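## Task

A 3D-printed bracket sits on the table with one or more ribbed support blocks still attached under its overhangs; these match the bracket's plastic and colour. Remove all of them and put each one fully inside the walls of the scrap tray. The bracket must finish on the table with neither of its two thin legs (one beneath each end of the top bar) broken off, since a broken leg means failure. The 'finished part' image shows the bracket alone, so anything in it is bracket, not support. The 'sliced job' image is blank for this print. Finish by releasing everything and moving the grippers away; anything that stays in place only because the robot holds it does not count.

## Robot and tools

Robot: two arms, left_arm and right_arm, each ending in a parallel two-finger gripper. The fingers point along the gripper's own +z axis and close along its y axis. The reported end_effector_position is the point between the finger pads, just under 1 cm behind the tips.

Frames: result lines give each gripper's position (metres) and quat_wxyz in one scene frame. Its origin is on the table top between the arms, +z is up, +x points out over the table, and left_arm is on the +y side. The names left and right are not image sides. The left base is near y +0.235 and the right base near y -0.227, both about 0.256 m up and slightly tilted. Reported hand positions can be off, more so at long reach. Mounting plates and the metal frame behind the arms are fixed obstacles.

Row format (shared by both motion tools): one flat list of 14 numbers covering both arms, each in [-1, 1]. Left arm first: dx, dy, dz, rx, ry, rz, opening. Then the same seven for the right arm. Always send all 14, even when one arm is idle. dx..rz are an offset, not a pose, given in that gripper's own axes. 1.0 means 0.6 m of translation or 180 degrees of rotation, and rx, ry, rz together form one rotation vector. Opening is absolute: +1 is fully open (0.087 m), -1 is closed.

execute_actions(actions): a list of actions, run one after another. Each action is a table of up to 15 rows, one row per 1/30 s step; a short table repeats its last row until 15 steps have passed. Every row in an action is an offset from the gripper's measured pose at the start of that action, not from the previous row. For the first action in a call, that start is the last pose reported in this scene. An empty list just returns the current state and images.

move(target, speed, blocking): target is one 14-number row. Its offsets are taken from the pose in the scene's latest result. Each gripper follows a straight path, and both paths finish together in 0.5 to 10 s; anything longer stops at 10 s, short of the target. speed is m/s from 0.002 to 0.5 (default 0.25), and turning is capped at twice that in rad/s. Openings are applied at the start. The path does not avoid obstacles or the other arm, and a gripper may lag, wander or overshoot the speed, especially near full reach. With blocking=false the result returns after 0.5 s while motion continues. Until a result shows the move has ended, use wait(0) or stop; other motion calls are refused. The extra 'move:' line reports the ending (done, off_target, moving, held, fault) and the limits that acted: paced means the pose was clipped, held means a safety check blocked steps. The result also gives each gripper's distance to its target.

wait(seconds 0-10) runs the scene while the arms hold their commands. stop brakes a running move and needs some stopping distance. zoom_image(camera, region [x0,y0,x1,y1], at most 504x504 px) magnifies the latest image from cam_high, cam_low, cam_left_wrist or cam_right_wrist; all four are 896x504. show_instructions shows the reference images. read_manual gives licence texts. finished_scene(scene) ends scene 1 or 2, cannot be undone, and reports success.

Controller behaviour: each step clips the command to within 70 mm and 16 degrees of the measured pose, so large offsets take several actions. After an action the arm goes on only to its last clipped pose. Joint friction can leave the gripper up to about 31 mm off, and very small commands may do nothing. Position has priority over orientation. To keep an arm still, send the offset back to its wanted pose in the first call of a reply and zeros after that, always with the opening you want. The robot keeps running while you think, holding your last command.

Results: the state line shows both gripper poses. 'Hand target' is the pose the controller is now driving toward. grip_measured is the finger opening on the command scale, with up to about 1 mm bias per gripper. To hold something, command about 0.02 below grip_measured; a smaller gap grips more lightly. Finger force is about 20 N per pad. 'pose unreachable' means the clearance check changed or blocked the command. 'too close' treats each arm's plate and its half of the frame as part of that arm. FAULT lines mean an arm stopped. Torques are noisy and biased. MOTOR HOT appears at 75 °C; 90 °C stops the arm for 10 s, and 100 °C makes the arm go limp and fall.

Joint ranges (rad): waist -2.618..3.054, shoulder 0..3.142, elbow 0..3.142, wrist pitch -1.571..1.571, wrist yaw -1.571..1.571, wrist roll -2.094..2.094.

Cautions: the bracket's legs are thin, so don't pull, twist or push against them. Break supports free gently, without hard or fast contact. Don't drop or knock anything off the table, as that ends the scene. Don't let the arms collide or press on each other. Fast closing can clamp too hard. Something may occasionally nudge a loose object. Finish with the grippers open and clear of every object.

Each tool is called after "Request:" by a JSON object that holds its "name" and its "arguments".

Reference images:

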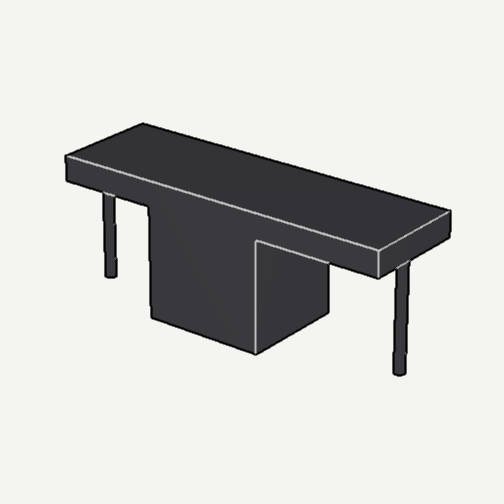

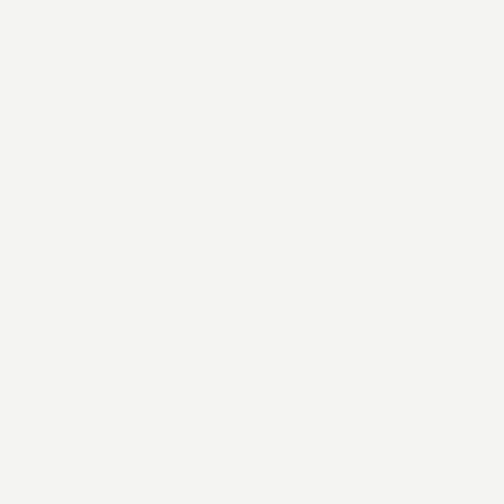

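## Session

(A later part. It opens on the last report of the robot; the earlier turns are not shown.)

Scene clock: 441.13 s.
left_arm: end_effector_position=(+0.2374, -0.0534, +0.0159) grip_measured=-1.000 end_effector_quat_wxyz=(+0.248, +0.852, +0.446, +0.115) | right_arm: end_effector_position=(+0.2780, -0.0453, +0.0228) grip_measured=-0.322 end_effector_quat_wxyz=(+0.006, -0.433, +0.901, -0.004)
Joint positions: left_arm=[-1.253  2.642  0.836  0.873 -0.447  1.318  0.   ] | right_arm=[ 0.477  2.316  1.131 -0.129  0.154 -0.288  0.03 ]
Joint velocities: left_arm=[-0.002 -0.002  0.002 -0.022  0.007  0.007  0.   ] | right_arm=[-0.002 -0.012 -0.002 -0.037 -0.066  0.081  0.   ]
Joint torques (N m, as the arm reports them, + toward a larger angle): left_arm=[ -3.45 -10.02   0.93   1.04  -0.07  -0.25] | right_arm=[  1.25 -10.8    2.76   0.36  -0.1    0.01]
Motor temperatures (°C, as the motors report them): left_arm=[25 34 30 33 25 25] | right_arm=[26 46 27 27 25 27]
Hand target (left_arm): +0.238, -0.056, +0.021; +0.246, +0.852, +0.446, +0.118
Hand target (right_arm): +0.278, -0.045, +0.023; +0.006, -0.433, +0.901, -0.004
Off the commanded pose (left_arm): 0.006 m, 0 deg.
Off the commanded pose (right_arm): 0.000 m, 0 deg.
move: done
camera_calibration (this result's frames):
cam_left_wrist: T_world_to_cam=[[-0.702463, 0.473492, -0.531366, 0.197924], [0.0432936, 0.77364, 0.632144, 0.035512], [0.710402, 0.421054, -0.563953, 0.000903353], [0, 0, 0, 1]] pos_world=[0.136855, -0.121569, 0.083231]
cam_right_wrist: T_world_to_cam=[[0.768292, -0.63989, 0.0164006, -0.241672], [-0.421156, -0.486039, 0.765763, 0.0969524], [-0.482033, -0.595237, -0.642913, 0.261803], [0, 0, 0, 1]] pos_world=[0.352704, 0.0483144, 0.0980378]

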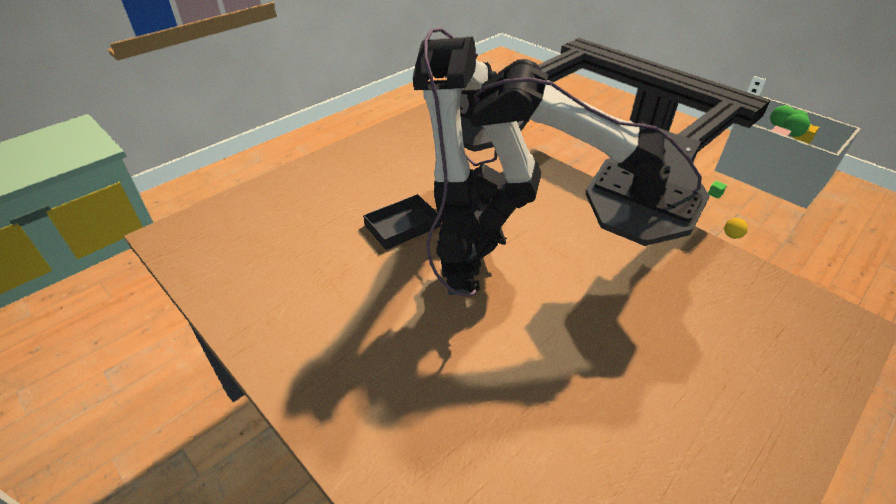

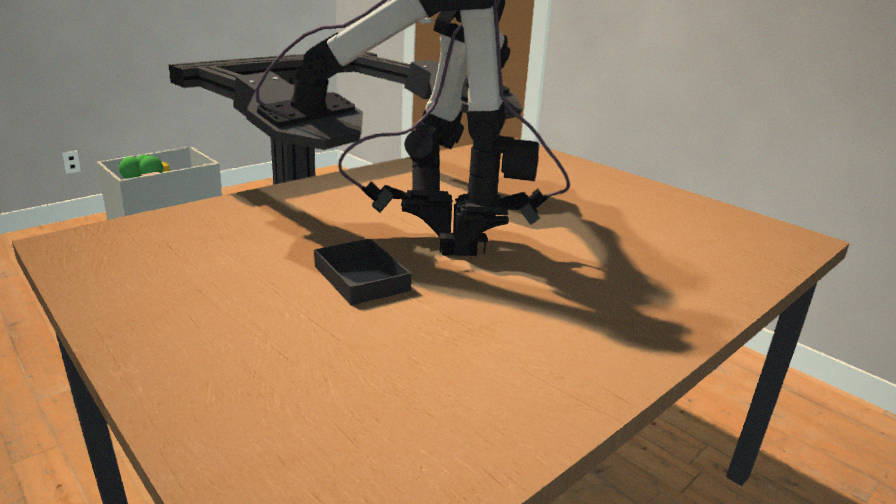

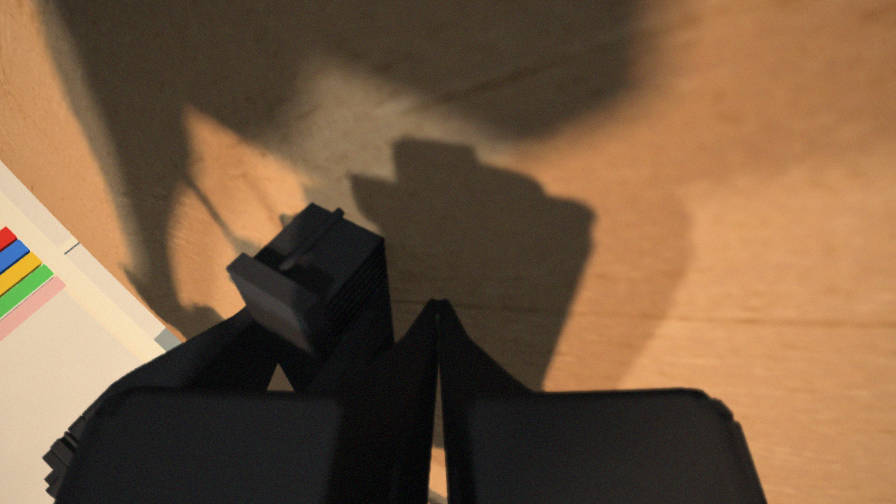

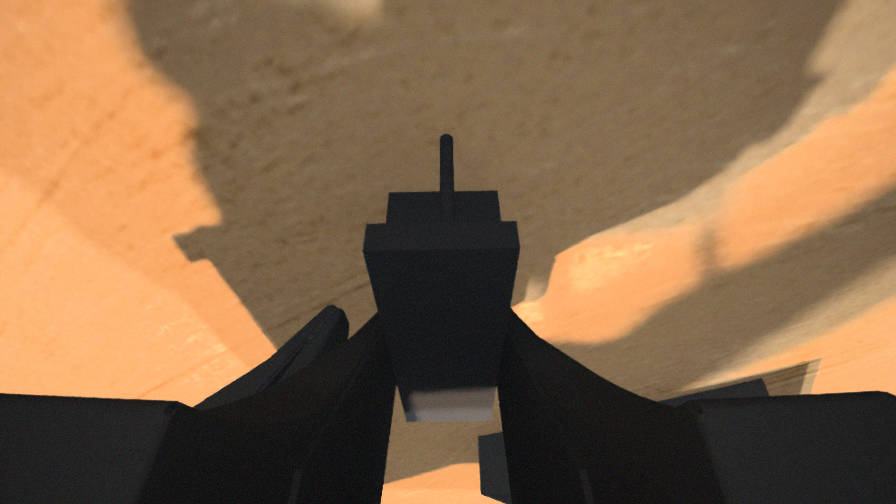

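Request:
{"name": "execute_actions", "arguments": {"actions": []}}

Scene clock: 450.37 s.
left_arm: end_effector_position=(+0.2373, -0.0530, +0.0157) grip_measured=-1.000 end_effector_quat_wxyz=(+0.247, +0.852, +0.446, +0.116) | right_arm: end_effector_position=(+0.2780, -0.0453, +0.0228) grip_measured=-0.322 end_effector_quat_wxyz=(+0.006, -0.433, +0.901, -0.004)
Joint positions: left_arm=[-1.253  2.642  0.836  0.872 -0.449  1.317  0.   ] | right_arm=[ 0.477  2.316  1.131 -0.129  0.154 -0.288  0.03 ]
Joint velocities: left_arm=[-0.012  0.012  0.007 -0.022 -0.051  0.007  0.   ] | right_arm=[ 0.007 -0.002  0.007  0.007 -0.066 -0.095 -0.   ]
Joint torques (N m, as the arm reports them, + toward a larger angle): left_arm=[ -3.53 -10.05   0.9    1.04  -0.08  -0.26] | right_arm=[  1.29 -10.74   2.78   0.36  -0.1    0.  ]
Motor temperatures (°C, as the motors report them): left_arm=[25 36 30 33 25 25] | right_arm=[26 46 27 27 25 27]
Hand target (left_arm): +0.238, -0.056, +0.021; +0.246, +0.852, +0.446, +0.119
Hand target (right_arm): +0.278, -0.045, +0.023; +0.006, -0.433, +0.901, -0.004
Off the commanded pose (left_arm): 0.006 m, 0 deg.
Off the commanded pose (right_arm): 0.000 m, 0 deg.
camera_calibration (this result's frames):
cam_left_wrist: T_world_to_cam=[[-0.70339, 0.473126, -0.530465, 0.197784], [0.0424278, 0.772905, 0.633102, 0.0354321], [0.709536, 0.422811, -0.563728, 0.00102074], [0, 0, 0, 1]] pos_world=[0.136892, -0.121394, 0.0830607]
cam_right_wrist: T_world_to_cam=[[0.768292, -0.63989, 0.0164006, -0.241672], [-0.421156, -0.486039, 0.765763, 0.0969524], [-0.482033, -0.595237, -0.642913, 0.261803], [0, 0, 0, 1]] pos_world=[0.352704, 0.0483144, 0.0980378]

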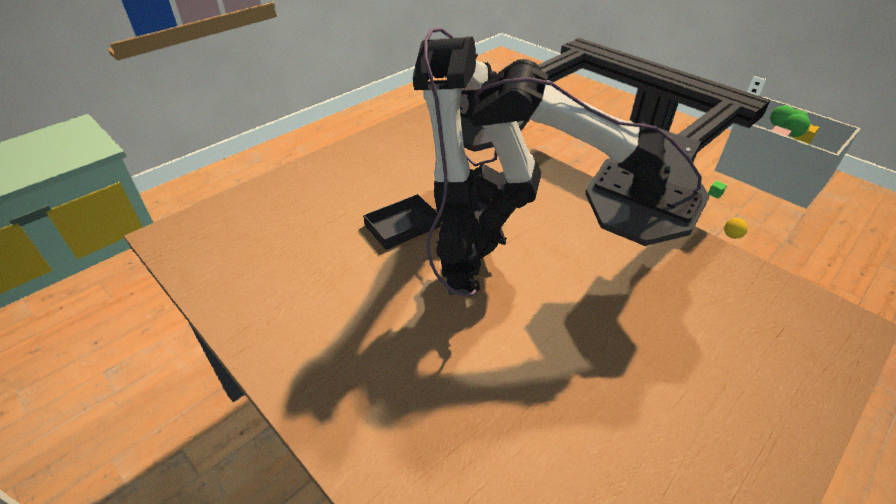

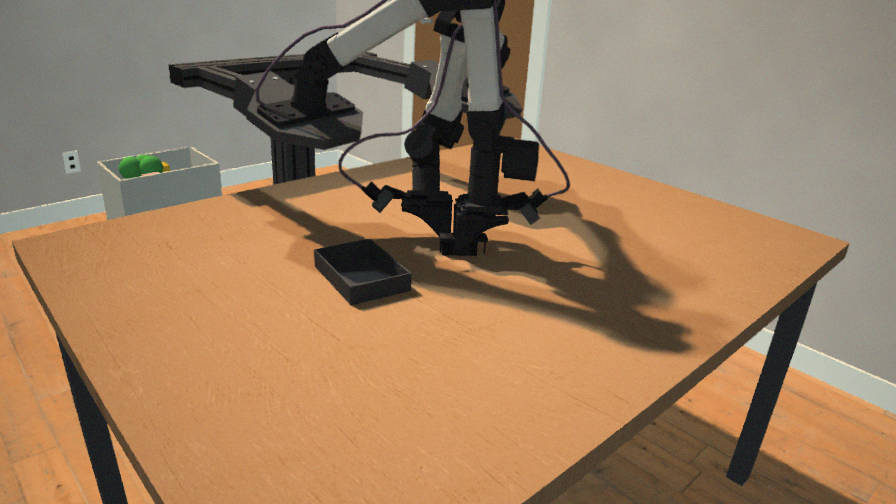

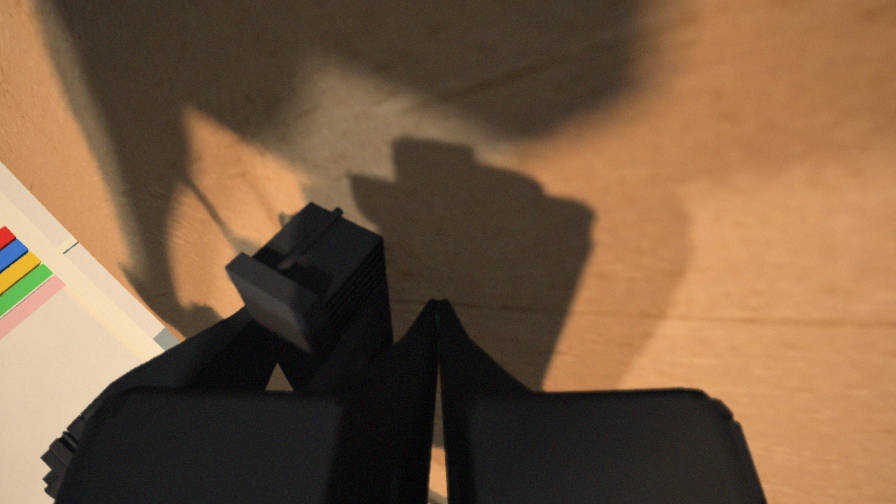

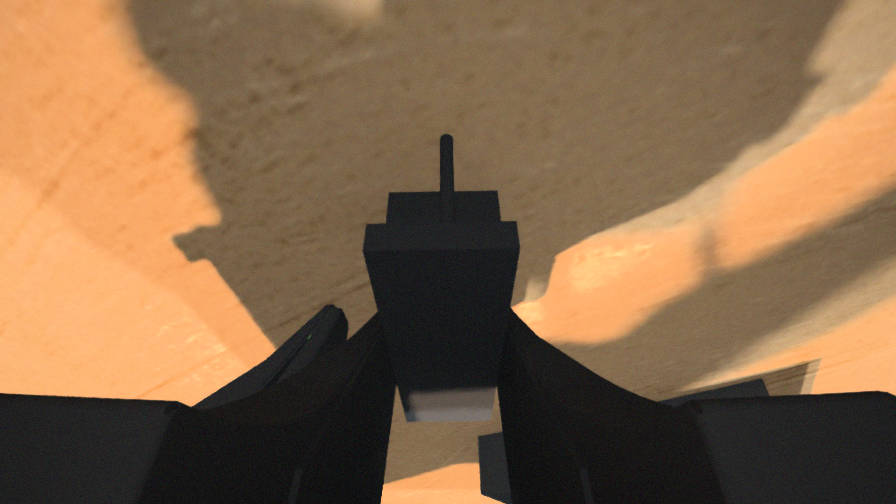

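Request:
{"name": "zoom_image", "arguments": {"camera": "cam_left_wrist", "region": [200, 170, 520, 400]}}

Request:
{"name": "zoom_image", "arguments": {"camera": "cam_right_wrist", "region": [250, 120, 600, 440]}}

Region (200, 170, 520, 400) of cam_left_wrist's 896x504 image, scaled by 1.575, with more detail than that image has; it fills the top 362 rows of this view, and the rest is white.

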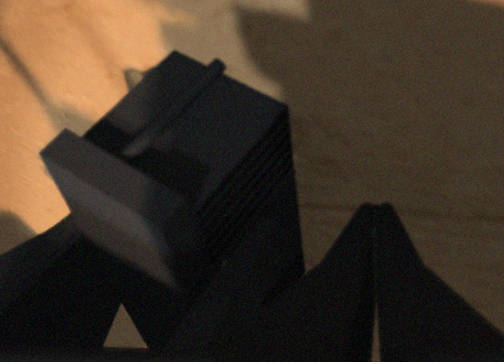

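Region (250, 120, 600, 440) of cam_right_wrist's 896x504 image, scaled by 1.440, with more detail than that image has; it fills the top 461 rows of this view, and the rest is white.

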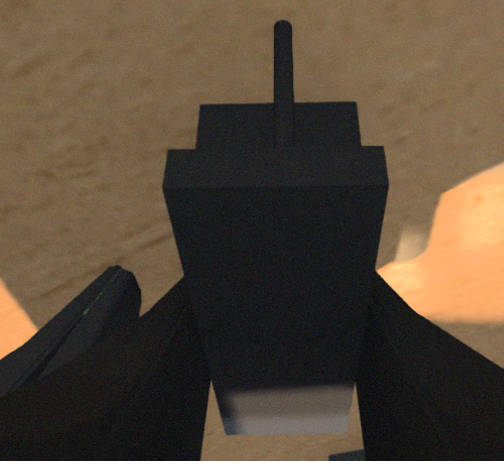

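Request:
{"name": "zoom_image", "arguments": {"camera": "cam_left_wrist", "region": [215, 190, 475, 370]}}

Region (215, 190, 475, 370) of cam_left_wrist's 896x504 image, scaled by 1.938, with more detail than that image has; it fills the top 349 rows of this view, and the rest is white.

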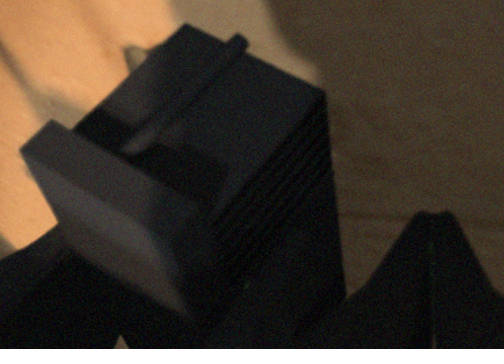

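Request:
{"name": "move", "arguments": {"target": [-0.0085, 0.02225, 0.002, 0, 0, 0, -1, 0, 0, 0, 0, 0, 0, -0.35], "speed": 0.02}}

Scene clock: 530.40 s.
left_arm: end_effector_position=(+0.2405, -0.0570, +0.0186) grip_measured=-1.000 end_effector_quat_wxyz=(+0.244, +0.853, +0.446, +0.115) | right_arm: end_effector_position=(+0.2780, -0.0453, +0.0228) grip_measured=-0.322 end_effector_quat_wxyz=(+0.006, -0.433, +0.901, -0.004)
Joint positions: left_arm=[-1.253  2.626  0.851  0.835 -0.449  1.317  0.   ] | right_arm=[ 0.477  2.316  1.131 -0.129  0.154 -0.288  0.03 ]
Joint velocities: left_arm=[-0.017  0.002 -0.007 -0.022  0.051 -0.022  0.   ] | right_arm=[-0.002 -0.017 -0.017 -0.007 -0.037  0.007 -0.   ]
Joint torques (N m, as the arm reports them, + toward a larger angle): left_arm=[-2.96 -9.51  2.72  1.04  0.04 -0.24] | right_arm=[  1.14 -10.65   2.8    0.35  -0.12   0.03]
Motor temperatures (°C, as the motors report them): left_arm=[26 45 29 32 25 25] | right_arm=[26 48 27 27 25 27]
Hand target (left_arm): +0.244, -0.064, +0.022; +0.247, +0.852, +0.446, +0.116
Hand target (right_arm): +0.278, -0.045, +0.023; +0.006, -0.433, +0.901, -0.004
Off the commanded pose (left_arm): 0.009 m, 0 deg.
Off the commanded pose (right_arm): 0.000 m, 0 deg.
move: done
camera_calibration (this result's frames):
cam_left_wrist: T_world_to_cam=[[-0.704022, 0.47652, -0.526576, 0.203687], [0.0451267, 0.769988, 0.636461, 0.0357451], [0.708743, 0.424319, -0.563592, 0.00236382], [0, 0, 0, 1]] pos_world=[0.140111, -0.125587, 0.0858382]
cam_right_wrist: T_world_to_cam=[[0.768292, -0.63989, 0.0164006, -0.241672], [-0.421156, -0.486039, 0.765763, 0.0969524], [-0.482033, -0.595237, -0.642913, 0.261803], [0, 0, 0, 1]] pos_world=[0.352704, 0.0483144, 0.0980378]

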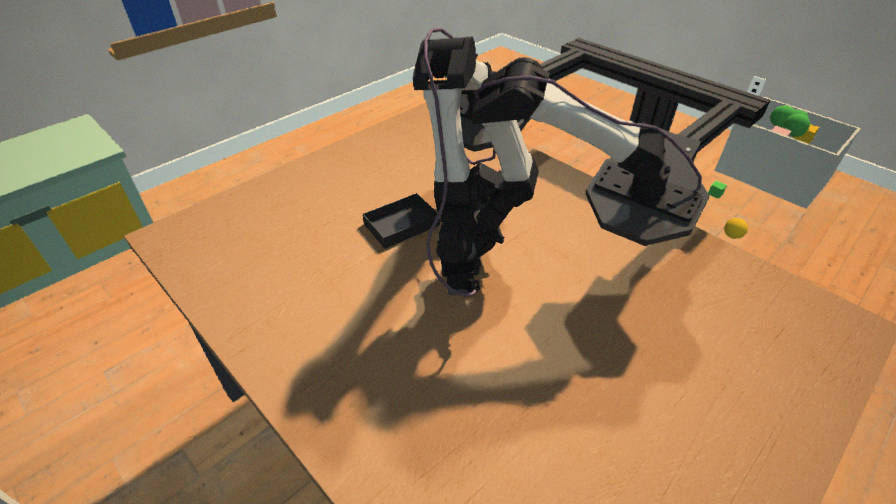

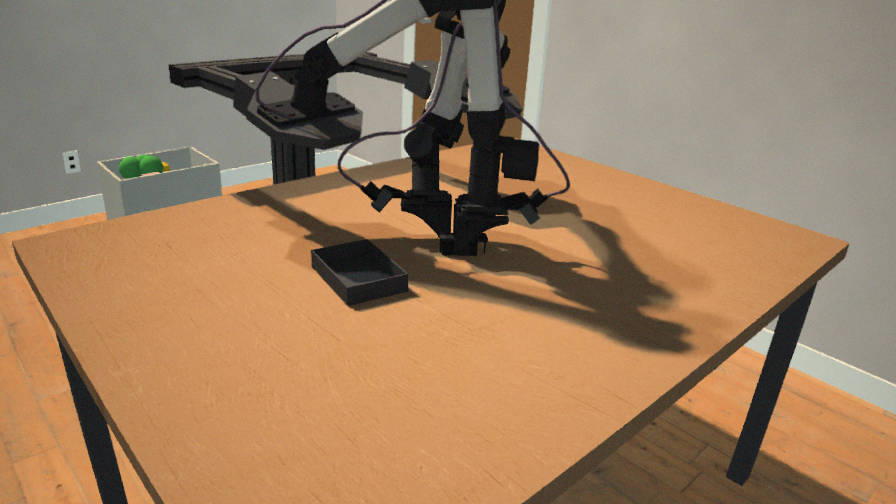

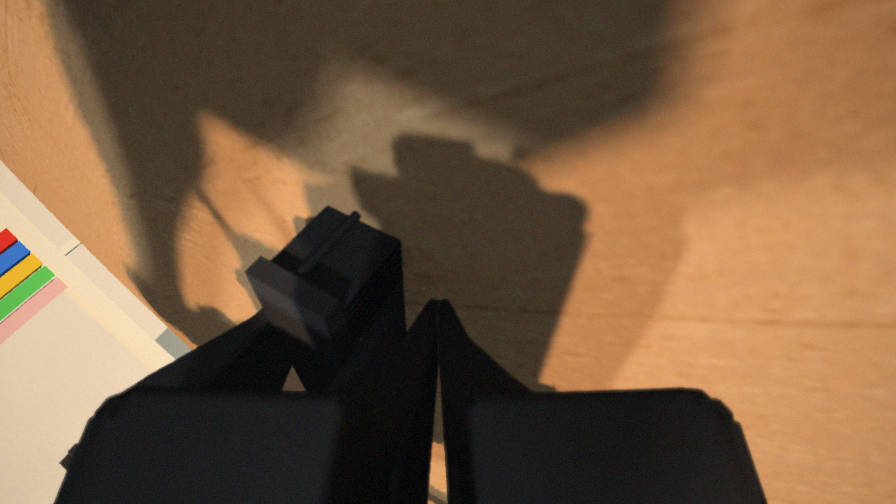

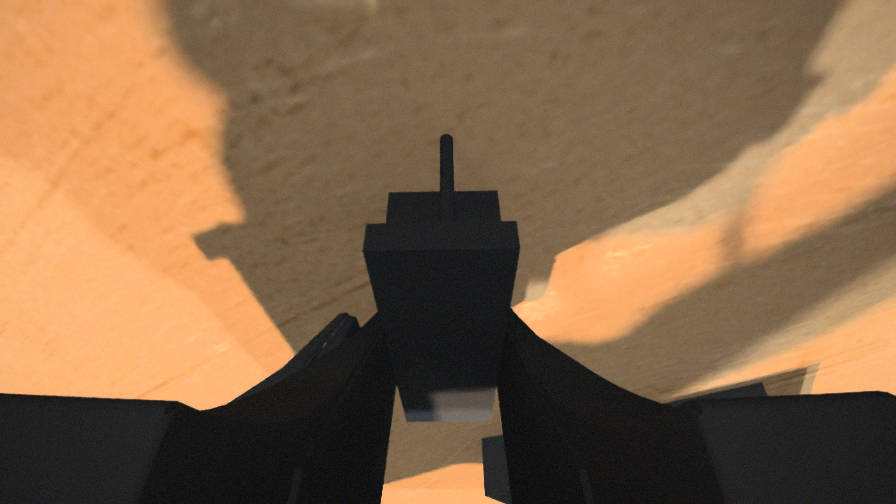

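Request:
{"name": "zoom_image", "arguments": {"camera": "cam_left_wrist", "region": [235, 190, 495, 370]}}

Region (235, 190, 495, 370) of cam_left_wrist's 896x504 image, scaled by 1.938, with more detail than that image has; it fills the top 349 rows of this view, and the rest is white.

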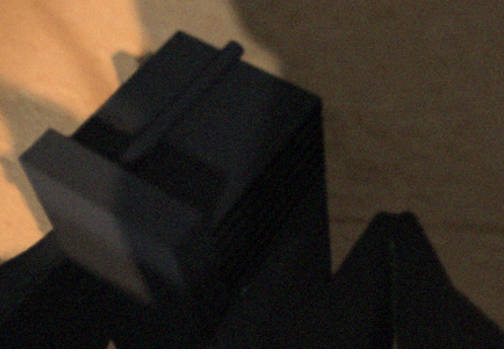

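Request:
{"name": "move", "arguments": {"target": [-0.0083, 0.0296, 0.0122, 0, 0, 0, -1, 0, 0, 0, 0, 0, 0, -0.35], "speed": 0.015}}

Request:
{"name": "zoom_image", "arguments": {"camera": "cam_left_wrist", "region": [250, 190, 510, 370]}}

Scene clock: 554.87 s.
left_arm: end_effector_position=(+0.2453, -0.0661, +0.0179) grip_measured=-1.000 end_effector_quat_wxyz=(+0.242, +0.854, +0.445, +0.115) | right_arm: end_effector_position=(+0.2780, -0.0453, +0.0228) grip_measured=-0.322 end_effector_quat_wxyz=(+0.006, -0.433, +0.901, -0.004)
Joint positions: left_arm=[-1.253  2.626  0.895  0.786 -0.449  1.317  0.   ] | right_arm=[ 0.477  2.316  1.131 -0.129  0.154 -0.288  0.03 ]
Joint velocities: left_arm=[-0.012 -0.007 -0.007 -0.11  -0.007 -0.007  0.   ] | right_arm=[ 0.002  0.012  0.002 -0.066  0.022 -0.066 -0.001]
Joint torques (N m, as the arm reports them, + toward a larger angle): left_arm=[-1.9  -9.94  3.02  1.05  0.11 -0.14] | right_arm=[  1.21 -10.72   2.73   0.36  -0.09   0.04]
Motor temperatures (°C, as the motors report them): left_arm=[26 45 29 32 25 25] | right_arm=[26 48 27 27 25 27]
Hand target (left_arm): +0.253, -0.072, +0.022; +0.245, +0.853, +0.446, +0.116
Hand target (right_arm): +0.278, -0.045, +0.023; +0.006, -0.433, +0.901, -0.004
Off the commanded pose (left_arm): 0.011 m, 0 deg.
Off the commanded pose (right_arm): 0.000 m, 0 deg.
move: off_target (left_arm)
camera_calibration (this result's frames):
cam_left_wrist: T_world_to_cam=[[-0.704157, 0.480281, -0.522965, 0.211266], [0.0479856, 0.76703, 0.639815, 0.0419538], [0.708421, 0.425435, -0.563156, 0.00256581], [0, 0, 0, 1]] pos_world=[0.144933, -0.134738, 0.0850868]
cam_right_wrist: T_world_to_cam=[[0.768292, -0.63989, 0.0164006, -0.241672], [-0.421156, -0.486039, 0.765763, 0.0969524], [-0.482033, -0.595237, -0.642913, 0.261803], [0, 0, 0, 1]] pos_world=[0.352704, 0.0483144, 0.0980378]

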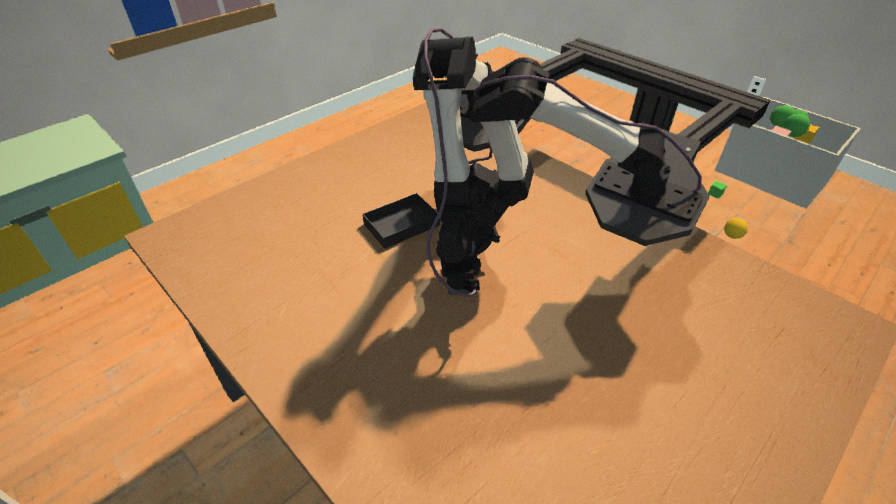

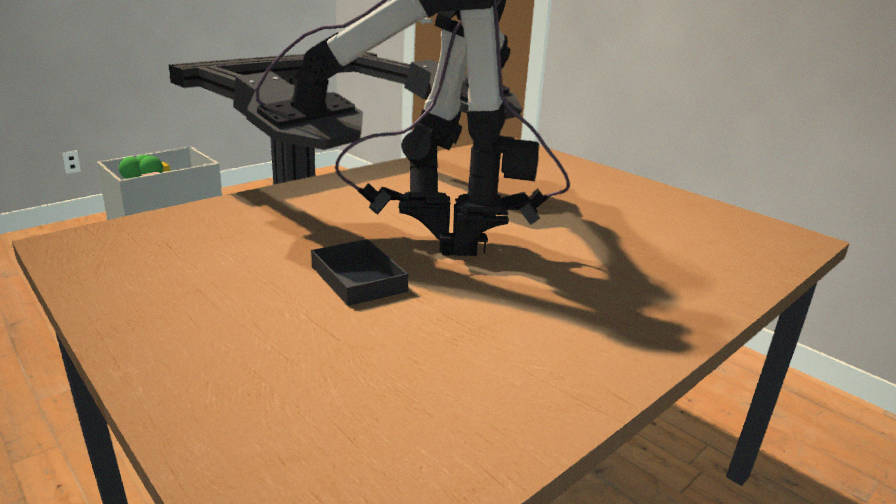

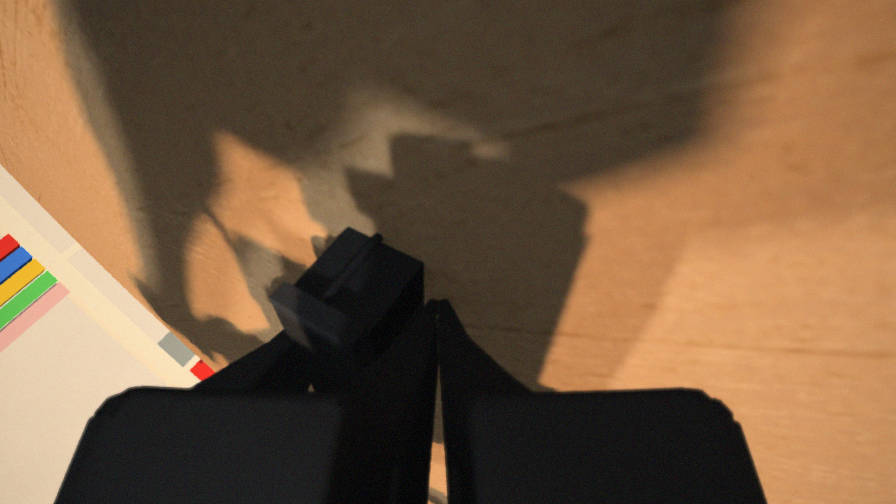

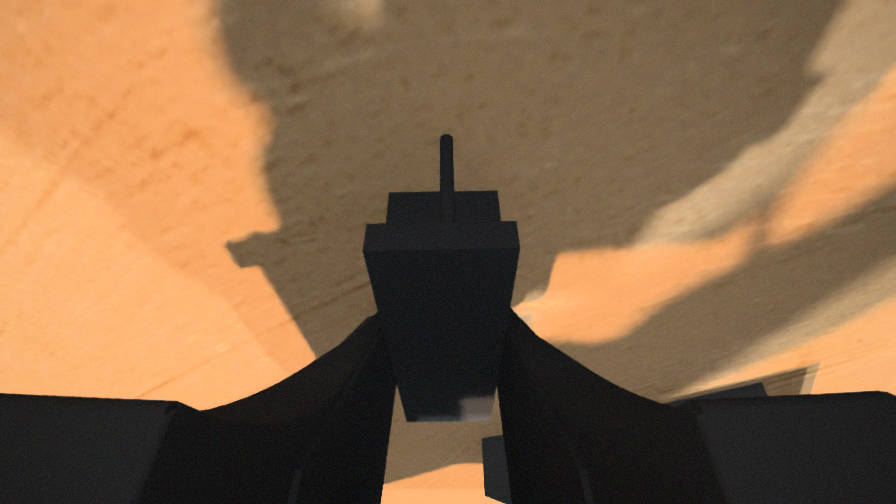

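Region (250, 190, 510, 370) of cam_left_wrist's 896x504 image, scaled by 1.938, with more detail than that image has; it fills the top 349 rows of this view, and the rest is white.

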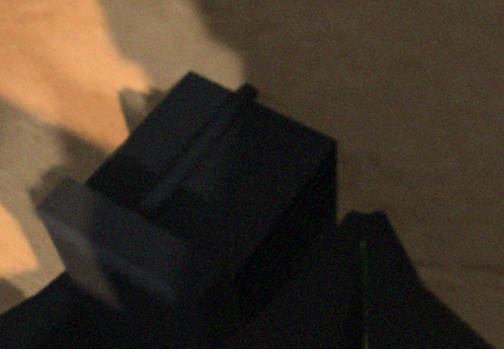

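Request:
{"name": "move", "arguments": {"target": [0.0017, 0.0277, 0.0089, 0, 0, 0, -1, 0, 0, 0, 0, 0, 0, -0.35], "speed": 0.012}}

Request:
{"name": "zoom_image", "arguments": {"camera": "cam_left_wrist", "region": [250, 190, 510, 370]}}

Scene clock: 565.83 s.
left_arm: end_effector_position=(+0.2492, -0.0685, +0.0166) grip_measured=-1.000 end_effector_quat_wxyz=(+0.237, +0.857, +0.442, +0.116) | right_arm: end_effector_position=(+0.2780, -0.0453, +0.0228) grip_measured=-0.322 end_effector_quat_wxyz=(+0.006, -0.433, +0.901, -0.004)
Joint positions: left_arm=[-1.246  2.626  0.917  0.756 -0.445  1.329  0.   ] | right_arm=[ 0.477  2.316  1.131 -0.129  0.154 -0.288  0.03 ]
Joint velocities: left_arm=[ 0.017 -0.012 -0.002 -0.183 -0.037 -0.037  0.   ] | right_arm=[ 0.007 -0.002  0.017 -0.037  0.037 -0.037  0.   ]
Joint torques (N m, as the arm reports them, + toward a larger angle): left_arm=[ -1.38 -10.58   3.13   1.     0.15  -0.13] | right_arm=[  1.22 -10.64   2.73   0.37  -0.11   0.04]
Motor temperatures (°C, as the motors report them): left_arm=[26 46 29 32 25 25] | right_arm=[26 48 27 27 25 27]
Hand target (left_arm): +0.260, -0.075, +0.022; +0.243, +0.854, +0.445, +0.116
Hand target (right_arm): +0.278, -0.045, +0.023; +0.006, -0.433, +0.901, -0.004
Off the commanded pose (left_arm): 0.013 m, 1 deg.
Off the commanded pose (right_arm): 0.000 m, 0 deg.
move: off_target (left_arm)
camera_calibration (this result's frames):
cam_left_wrist: T_world_to_cam=[[-0.702387, 0.490681, -0.515641, 0.21468], [0.0549352, 0.759631, 0.64803, 0.0421014], [0.709673, 0.426841, -0.56051, -0.00021378], [0, 0, 0, 1]] pos_world=[0.148627, -0.13723, 0.083295]
cam_right_wrist: T_world_to_cam=[[0.768292, -0.63989, 0.0164006, -0.241672], [-0.421156, -0.486039, 0.765763, 0.0969524], [-0.482033, -0.595237, -0.642913, 0.261803], [0, 0, 0, 1]] pos_world=[0.352704, 0.0483144, 0.0980378]

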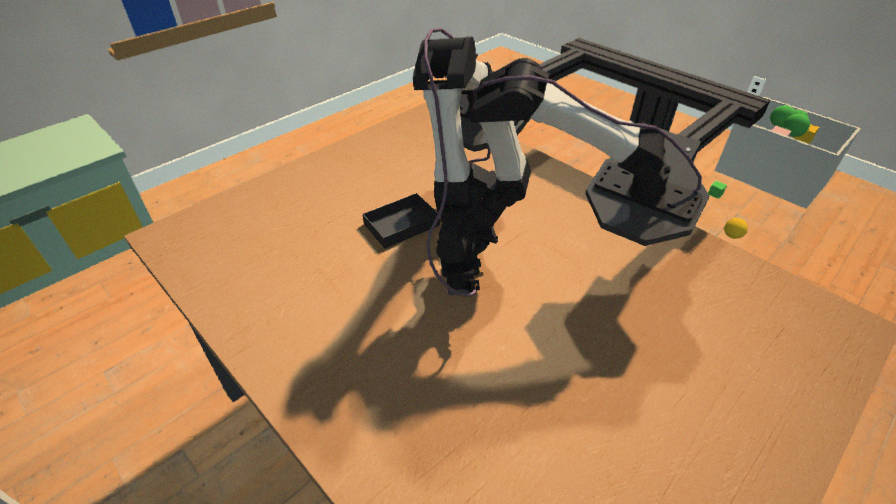

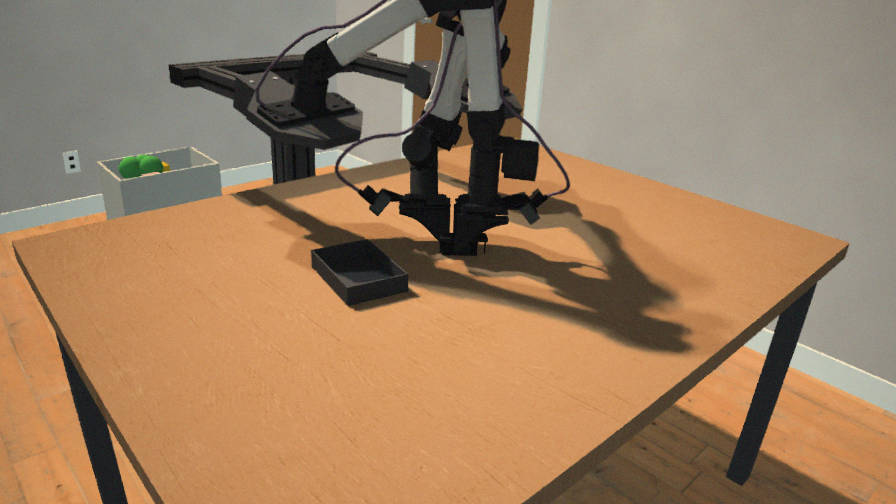

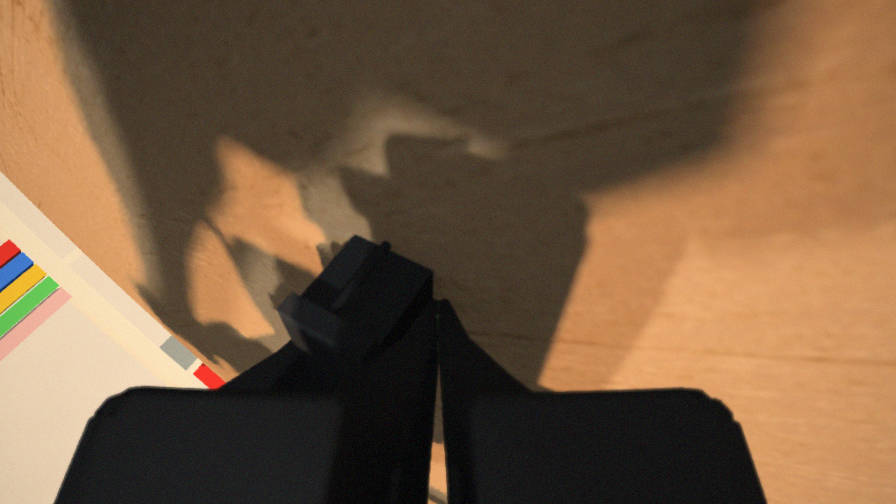

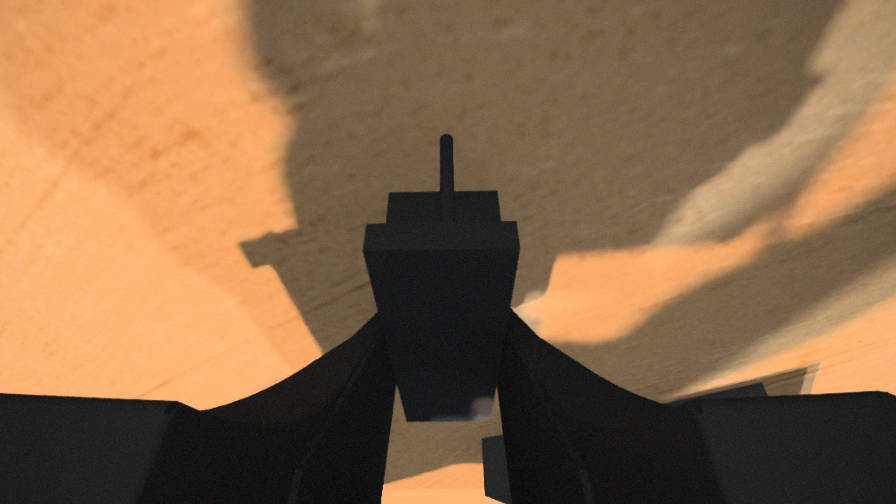

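Region (250, 190, 510, 370) of cam_left_wrist's 896x504 image, scaled by 1.938, with more detail than that image has; it fills the top 349 rows of this view, and the rest is white.

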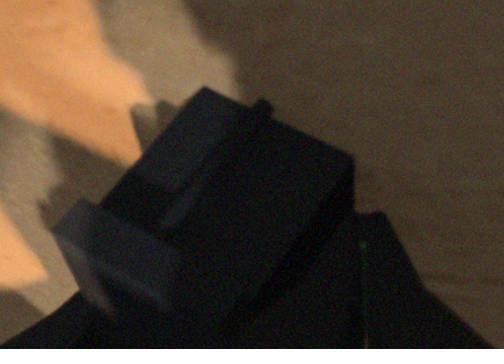

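Request:
{"name": "move", "arguments": {"target": [0.0, 0.0326, 0.0038, 0, 0, 0, -1, 0, 0, 0, 0, 0, 0, -0.35], "speed": 0.012}}

Request:
{"name": "zoom_image", "arguments": {"camera": "cam_left_wrist", "region": [250, 190, 510, 370]}}

Scene clock: 574.30 s.
left_arm: end_effector_position=(+0.2513, -0.0710, +0.0185) grip_measured=-1.000 end_effector_quat_wxyz=(+0.228, +0.862, +0.437, +0.115) | right_arm: end_effector_position=(+0.2782, -0.0456, +0.0228) grip_measured=-0.322 end_effector_quat_wxyz=(+0.006, -0.433, +0.901, -0.005)
Joint positions: left_arm=[-1.246  2.611  0.936  0.703 -0.444  1.335  0.   ] | right_arm=[ 0.477  2.316  1.131 -0.129  0.156 -0.288  0.03 ]
Joint velocities: left_arm=[ 0.002 -0.012 -0.007 -0.022 -0.007 -0.007  0.   ] | right_arm=[-0.017  0.017 -0.012 -0.037 -0.051  0.007  0.   ]
Joint torques (N m, as the arm reports them, + toward a larger angle): left_arm=[ -1.24 -10.69   3.55   1.08   0.13  -0.14] | right_arm=[  1.24 -10.69   2.78   0.36  -0.11   0.04]
Motor temperatures (°C, as the motors report them): left_arm=[26 47 29 32 25 25] | right_arm=[26 49 27 27 25 27]
Hand target (left_arm): +0.264, -0.079, +0.025; +0.237, +0.857, +0.442, +0.116
Hand target (right_arm): +0.278, -0.045, +0.023; +0.006, -0.433, +0.901, -0.004
Off the commanded pose (left_arm): 0.016 m, 1 deg.
Off the commanded pose (right_arm): 0.000 m, 0 deg.
move: off_target (left_arm)
camera_calibration (this result's frames):
cam_left_wrist: T_world_to_cam=[[-0.700961, 0.507873, -0.500717, 0.218952], [0.0682204, 0.746599, 0.661767, 0.0381256], [0.709929, 0.429714, -0.557985, 0.000589364], [0, 0, 0, 1]] pos_world=[0.150458, -0.139918, 0.0847317]
cam_right_wrist: T_world_to_cam=[[0.76826, -0.639879, 0.0182394, -0.242027], [-0.422001, -0.484832, 0.766064, 0.0971623], [-0.481345, -0.596233, -0.642506, 0.261503], [0, 0, 0, 1]] pos_world=[0.352815, 0.048156, 0.0979988]

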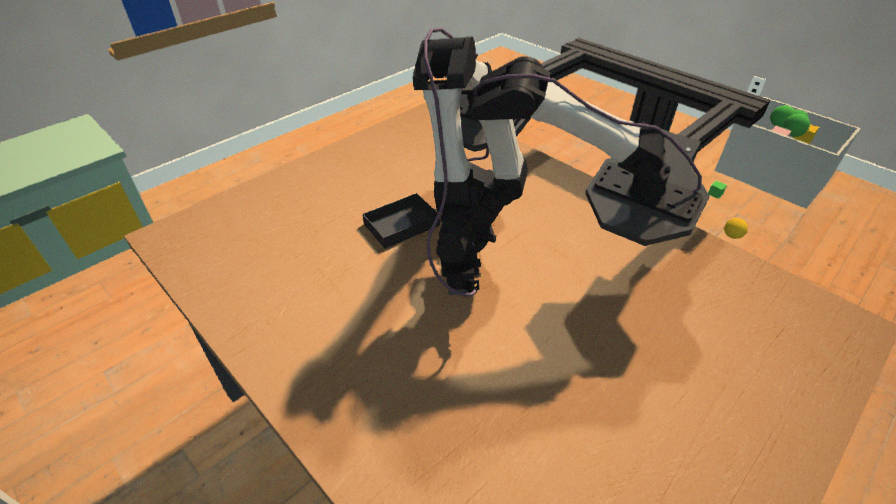

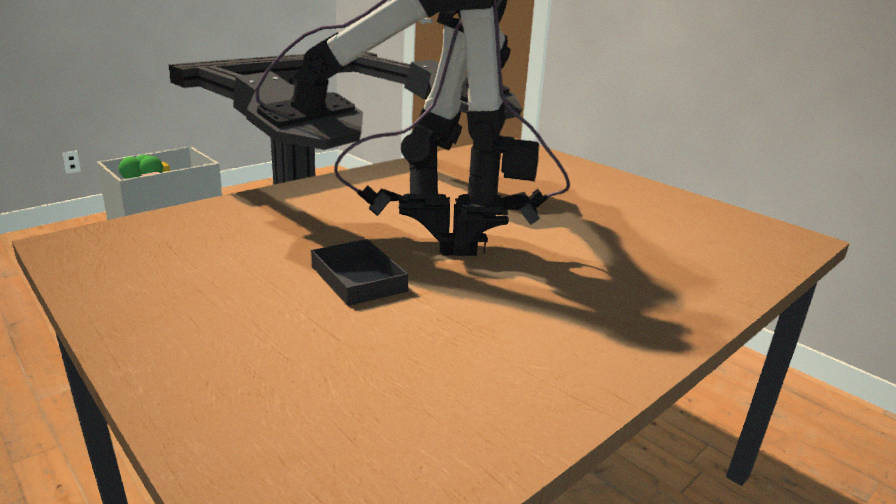

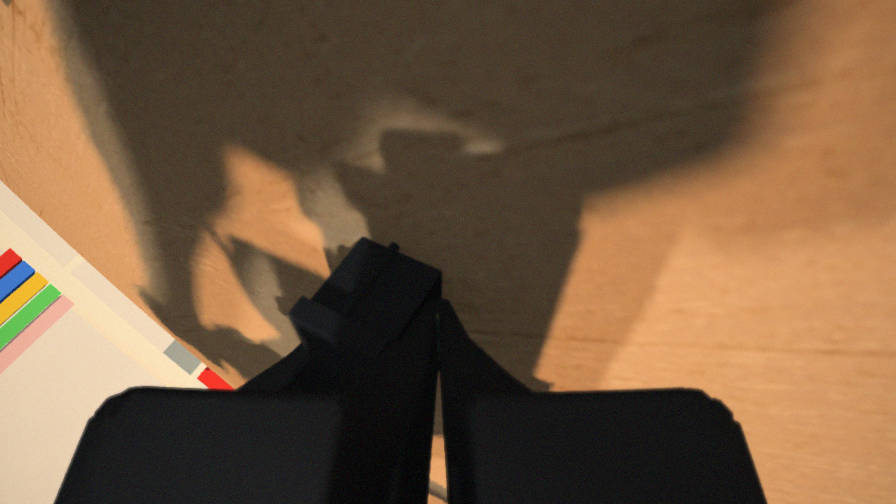

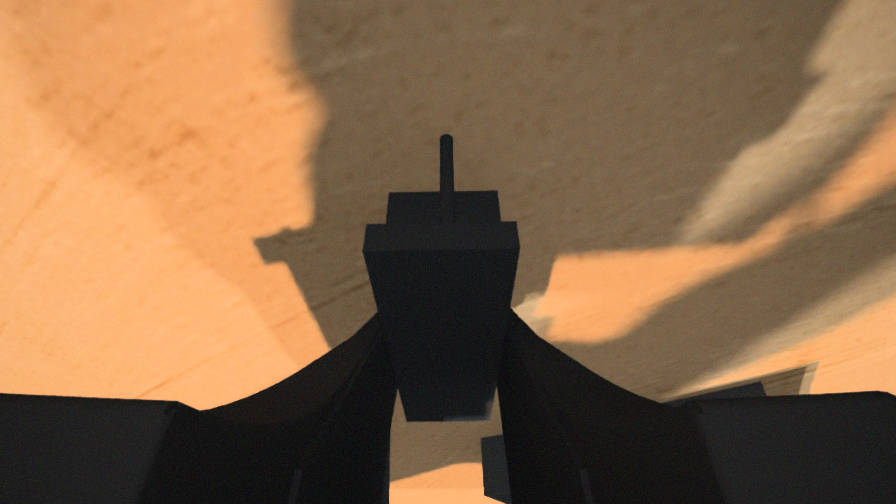

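Region (250, 190, 510, 370) of cam_left_wrist's 896x504 image, scaled by 1.938, with more detail than that image has; it fills the top 349 rows of this view, and the rest is white.

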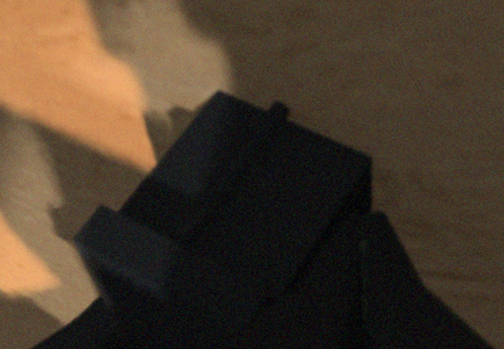

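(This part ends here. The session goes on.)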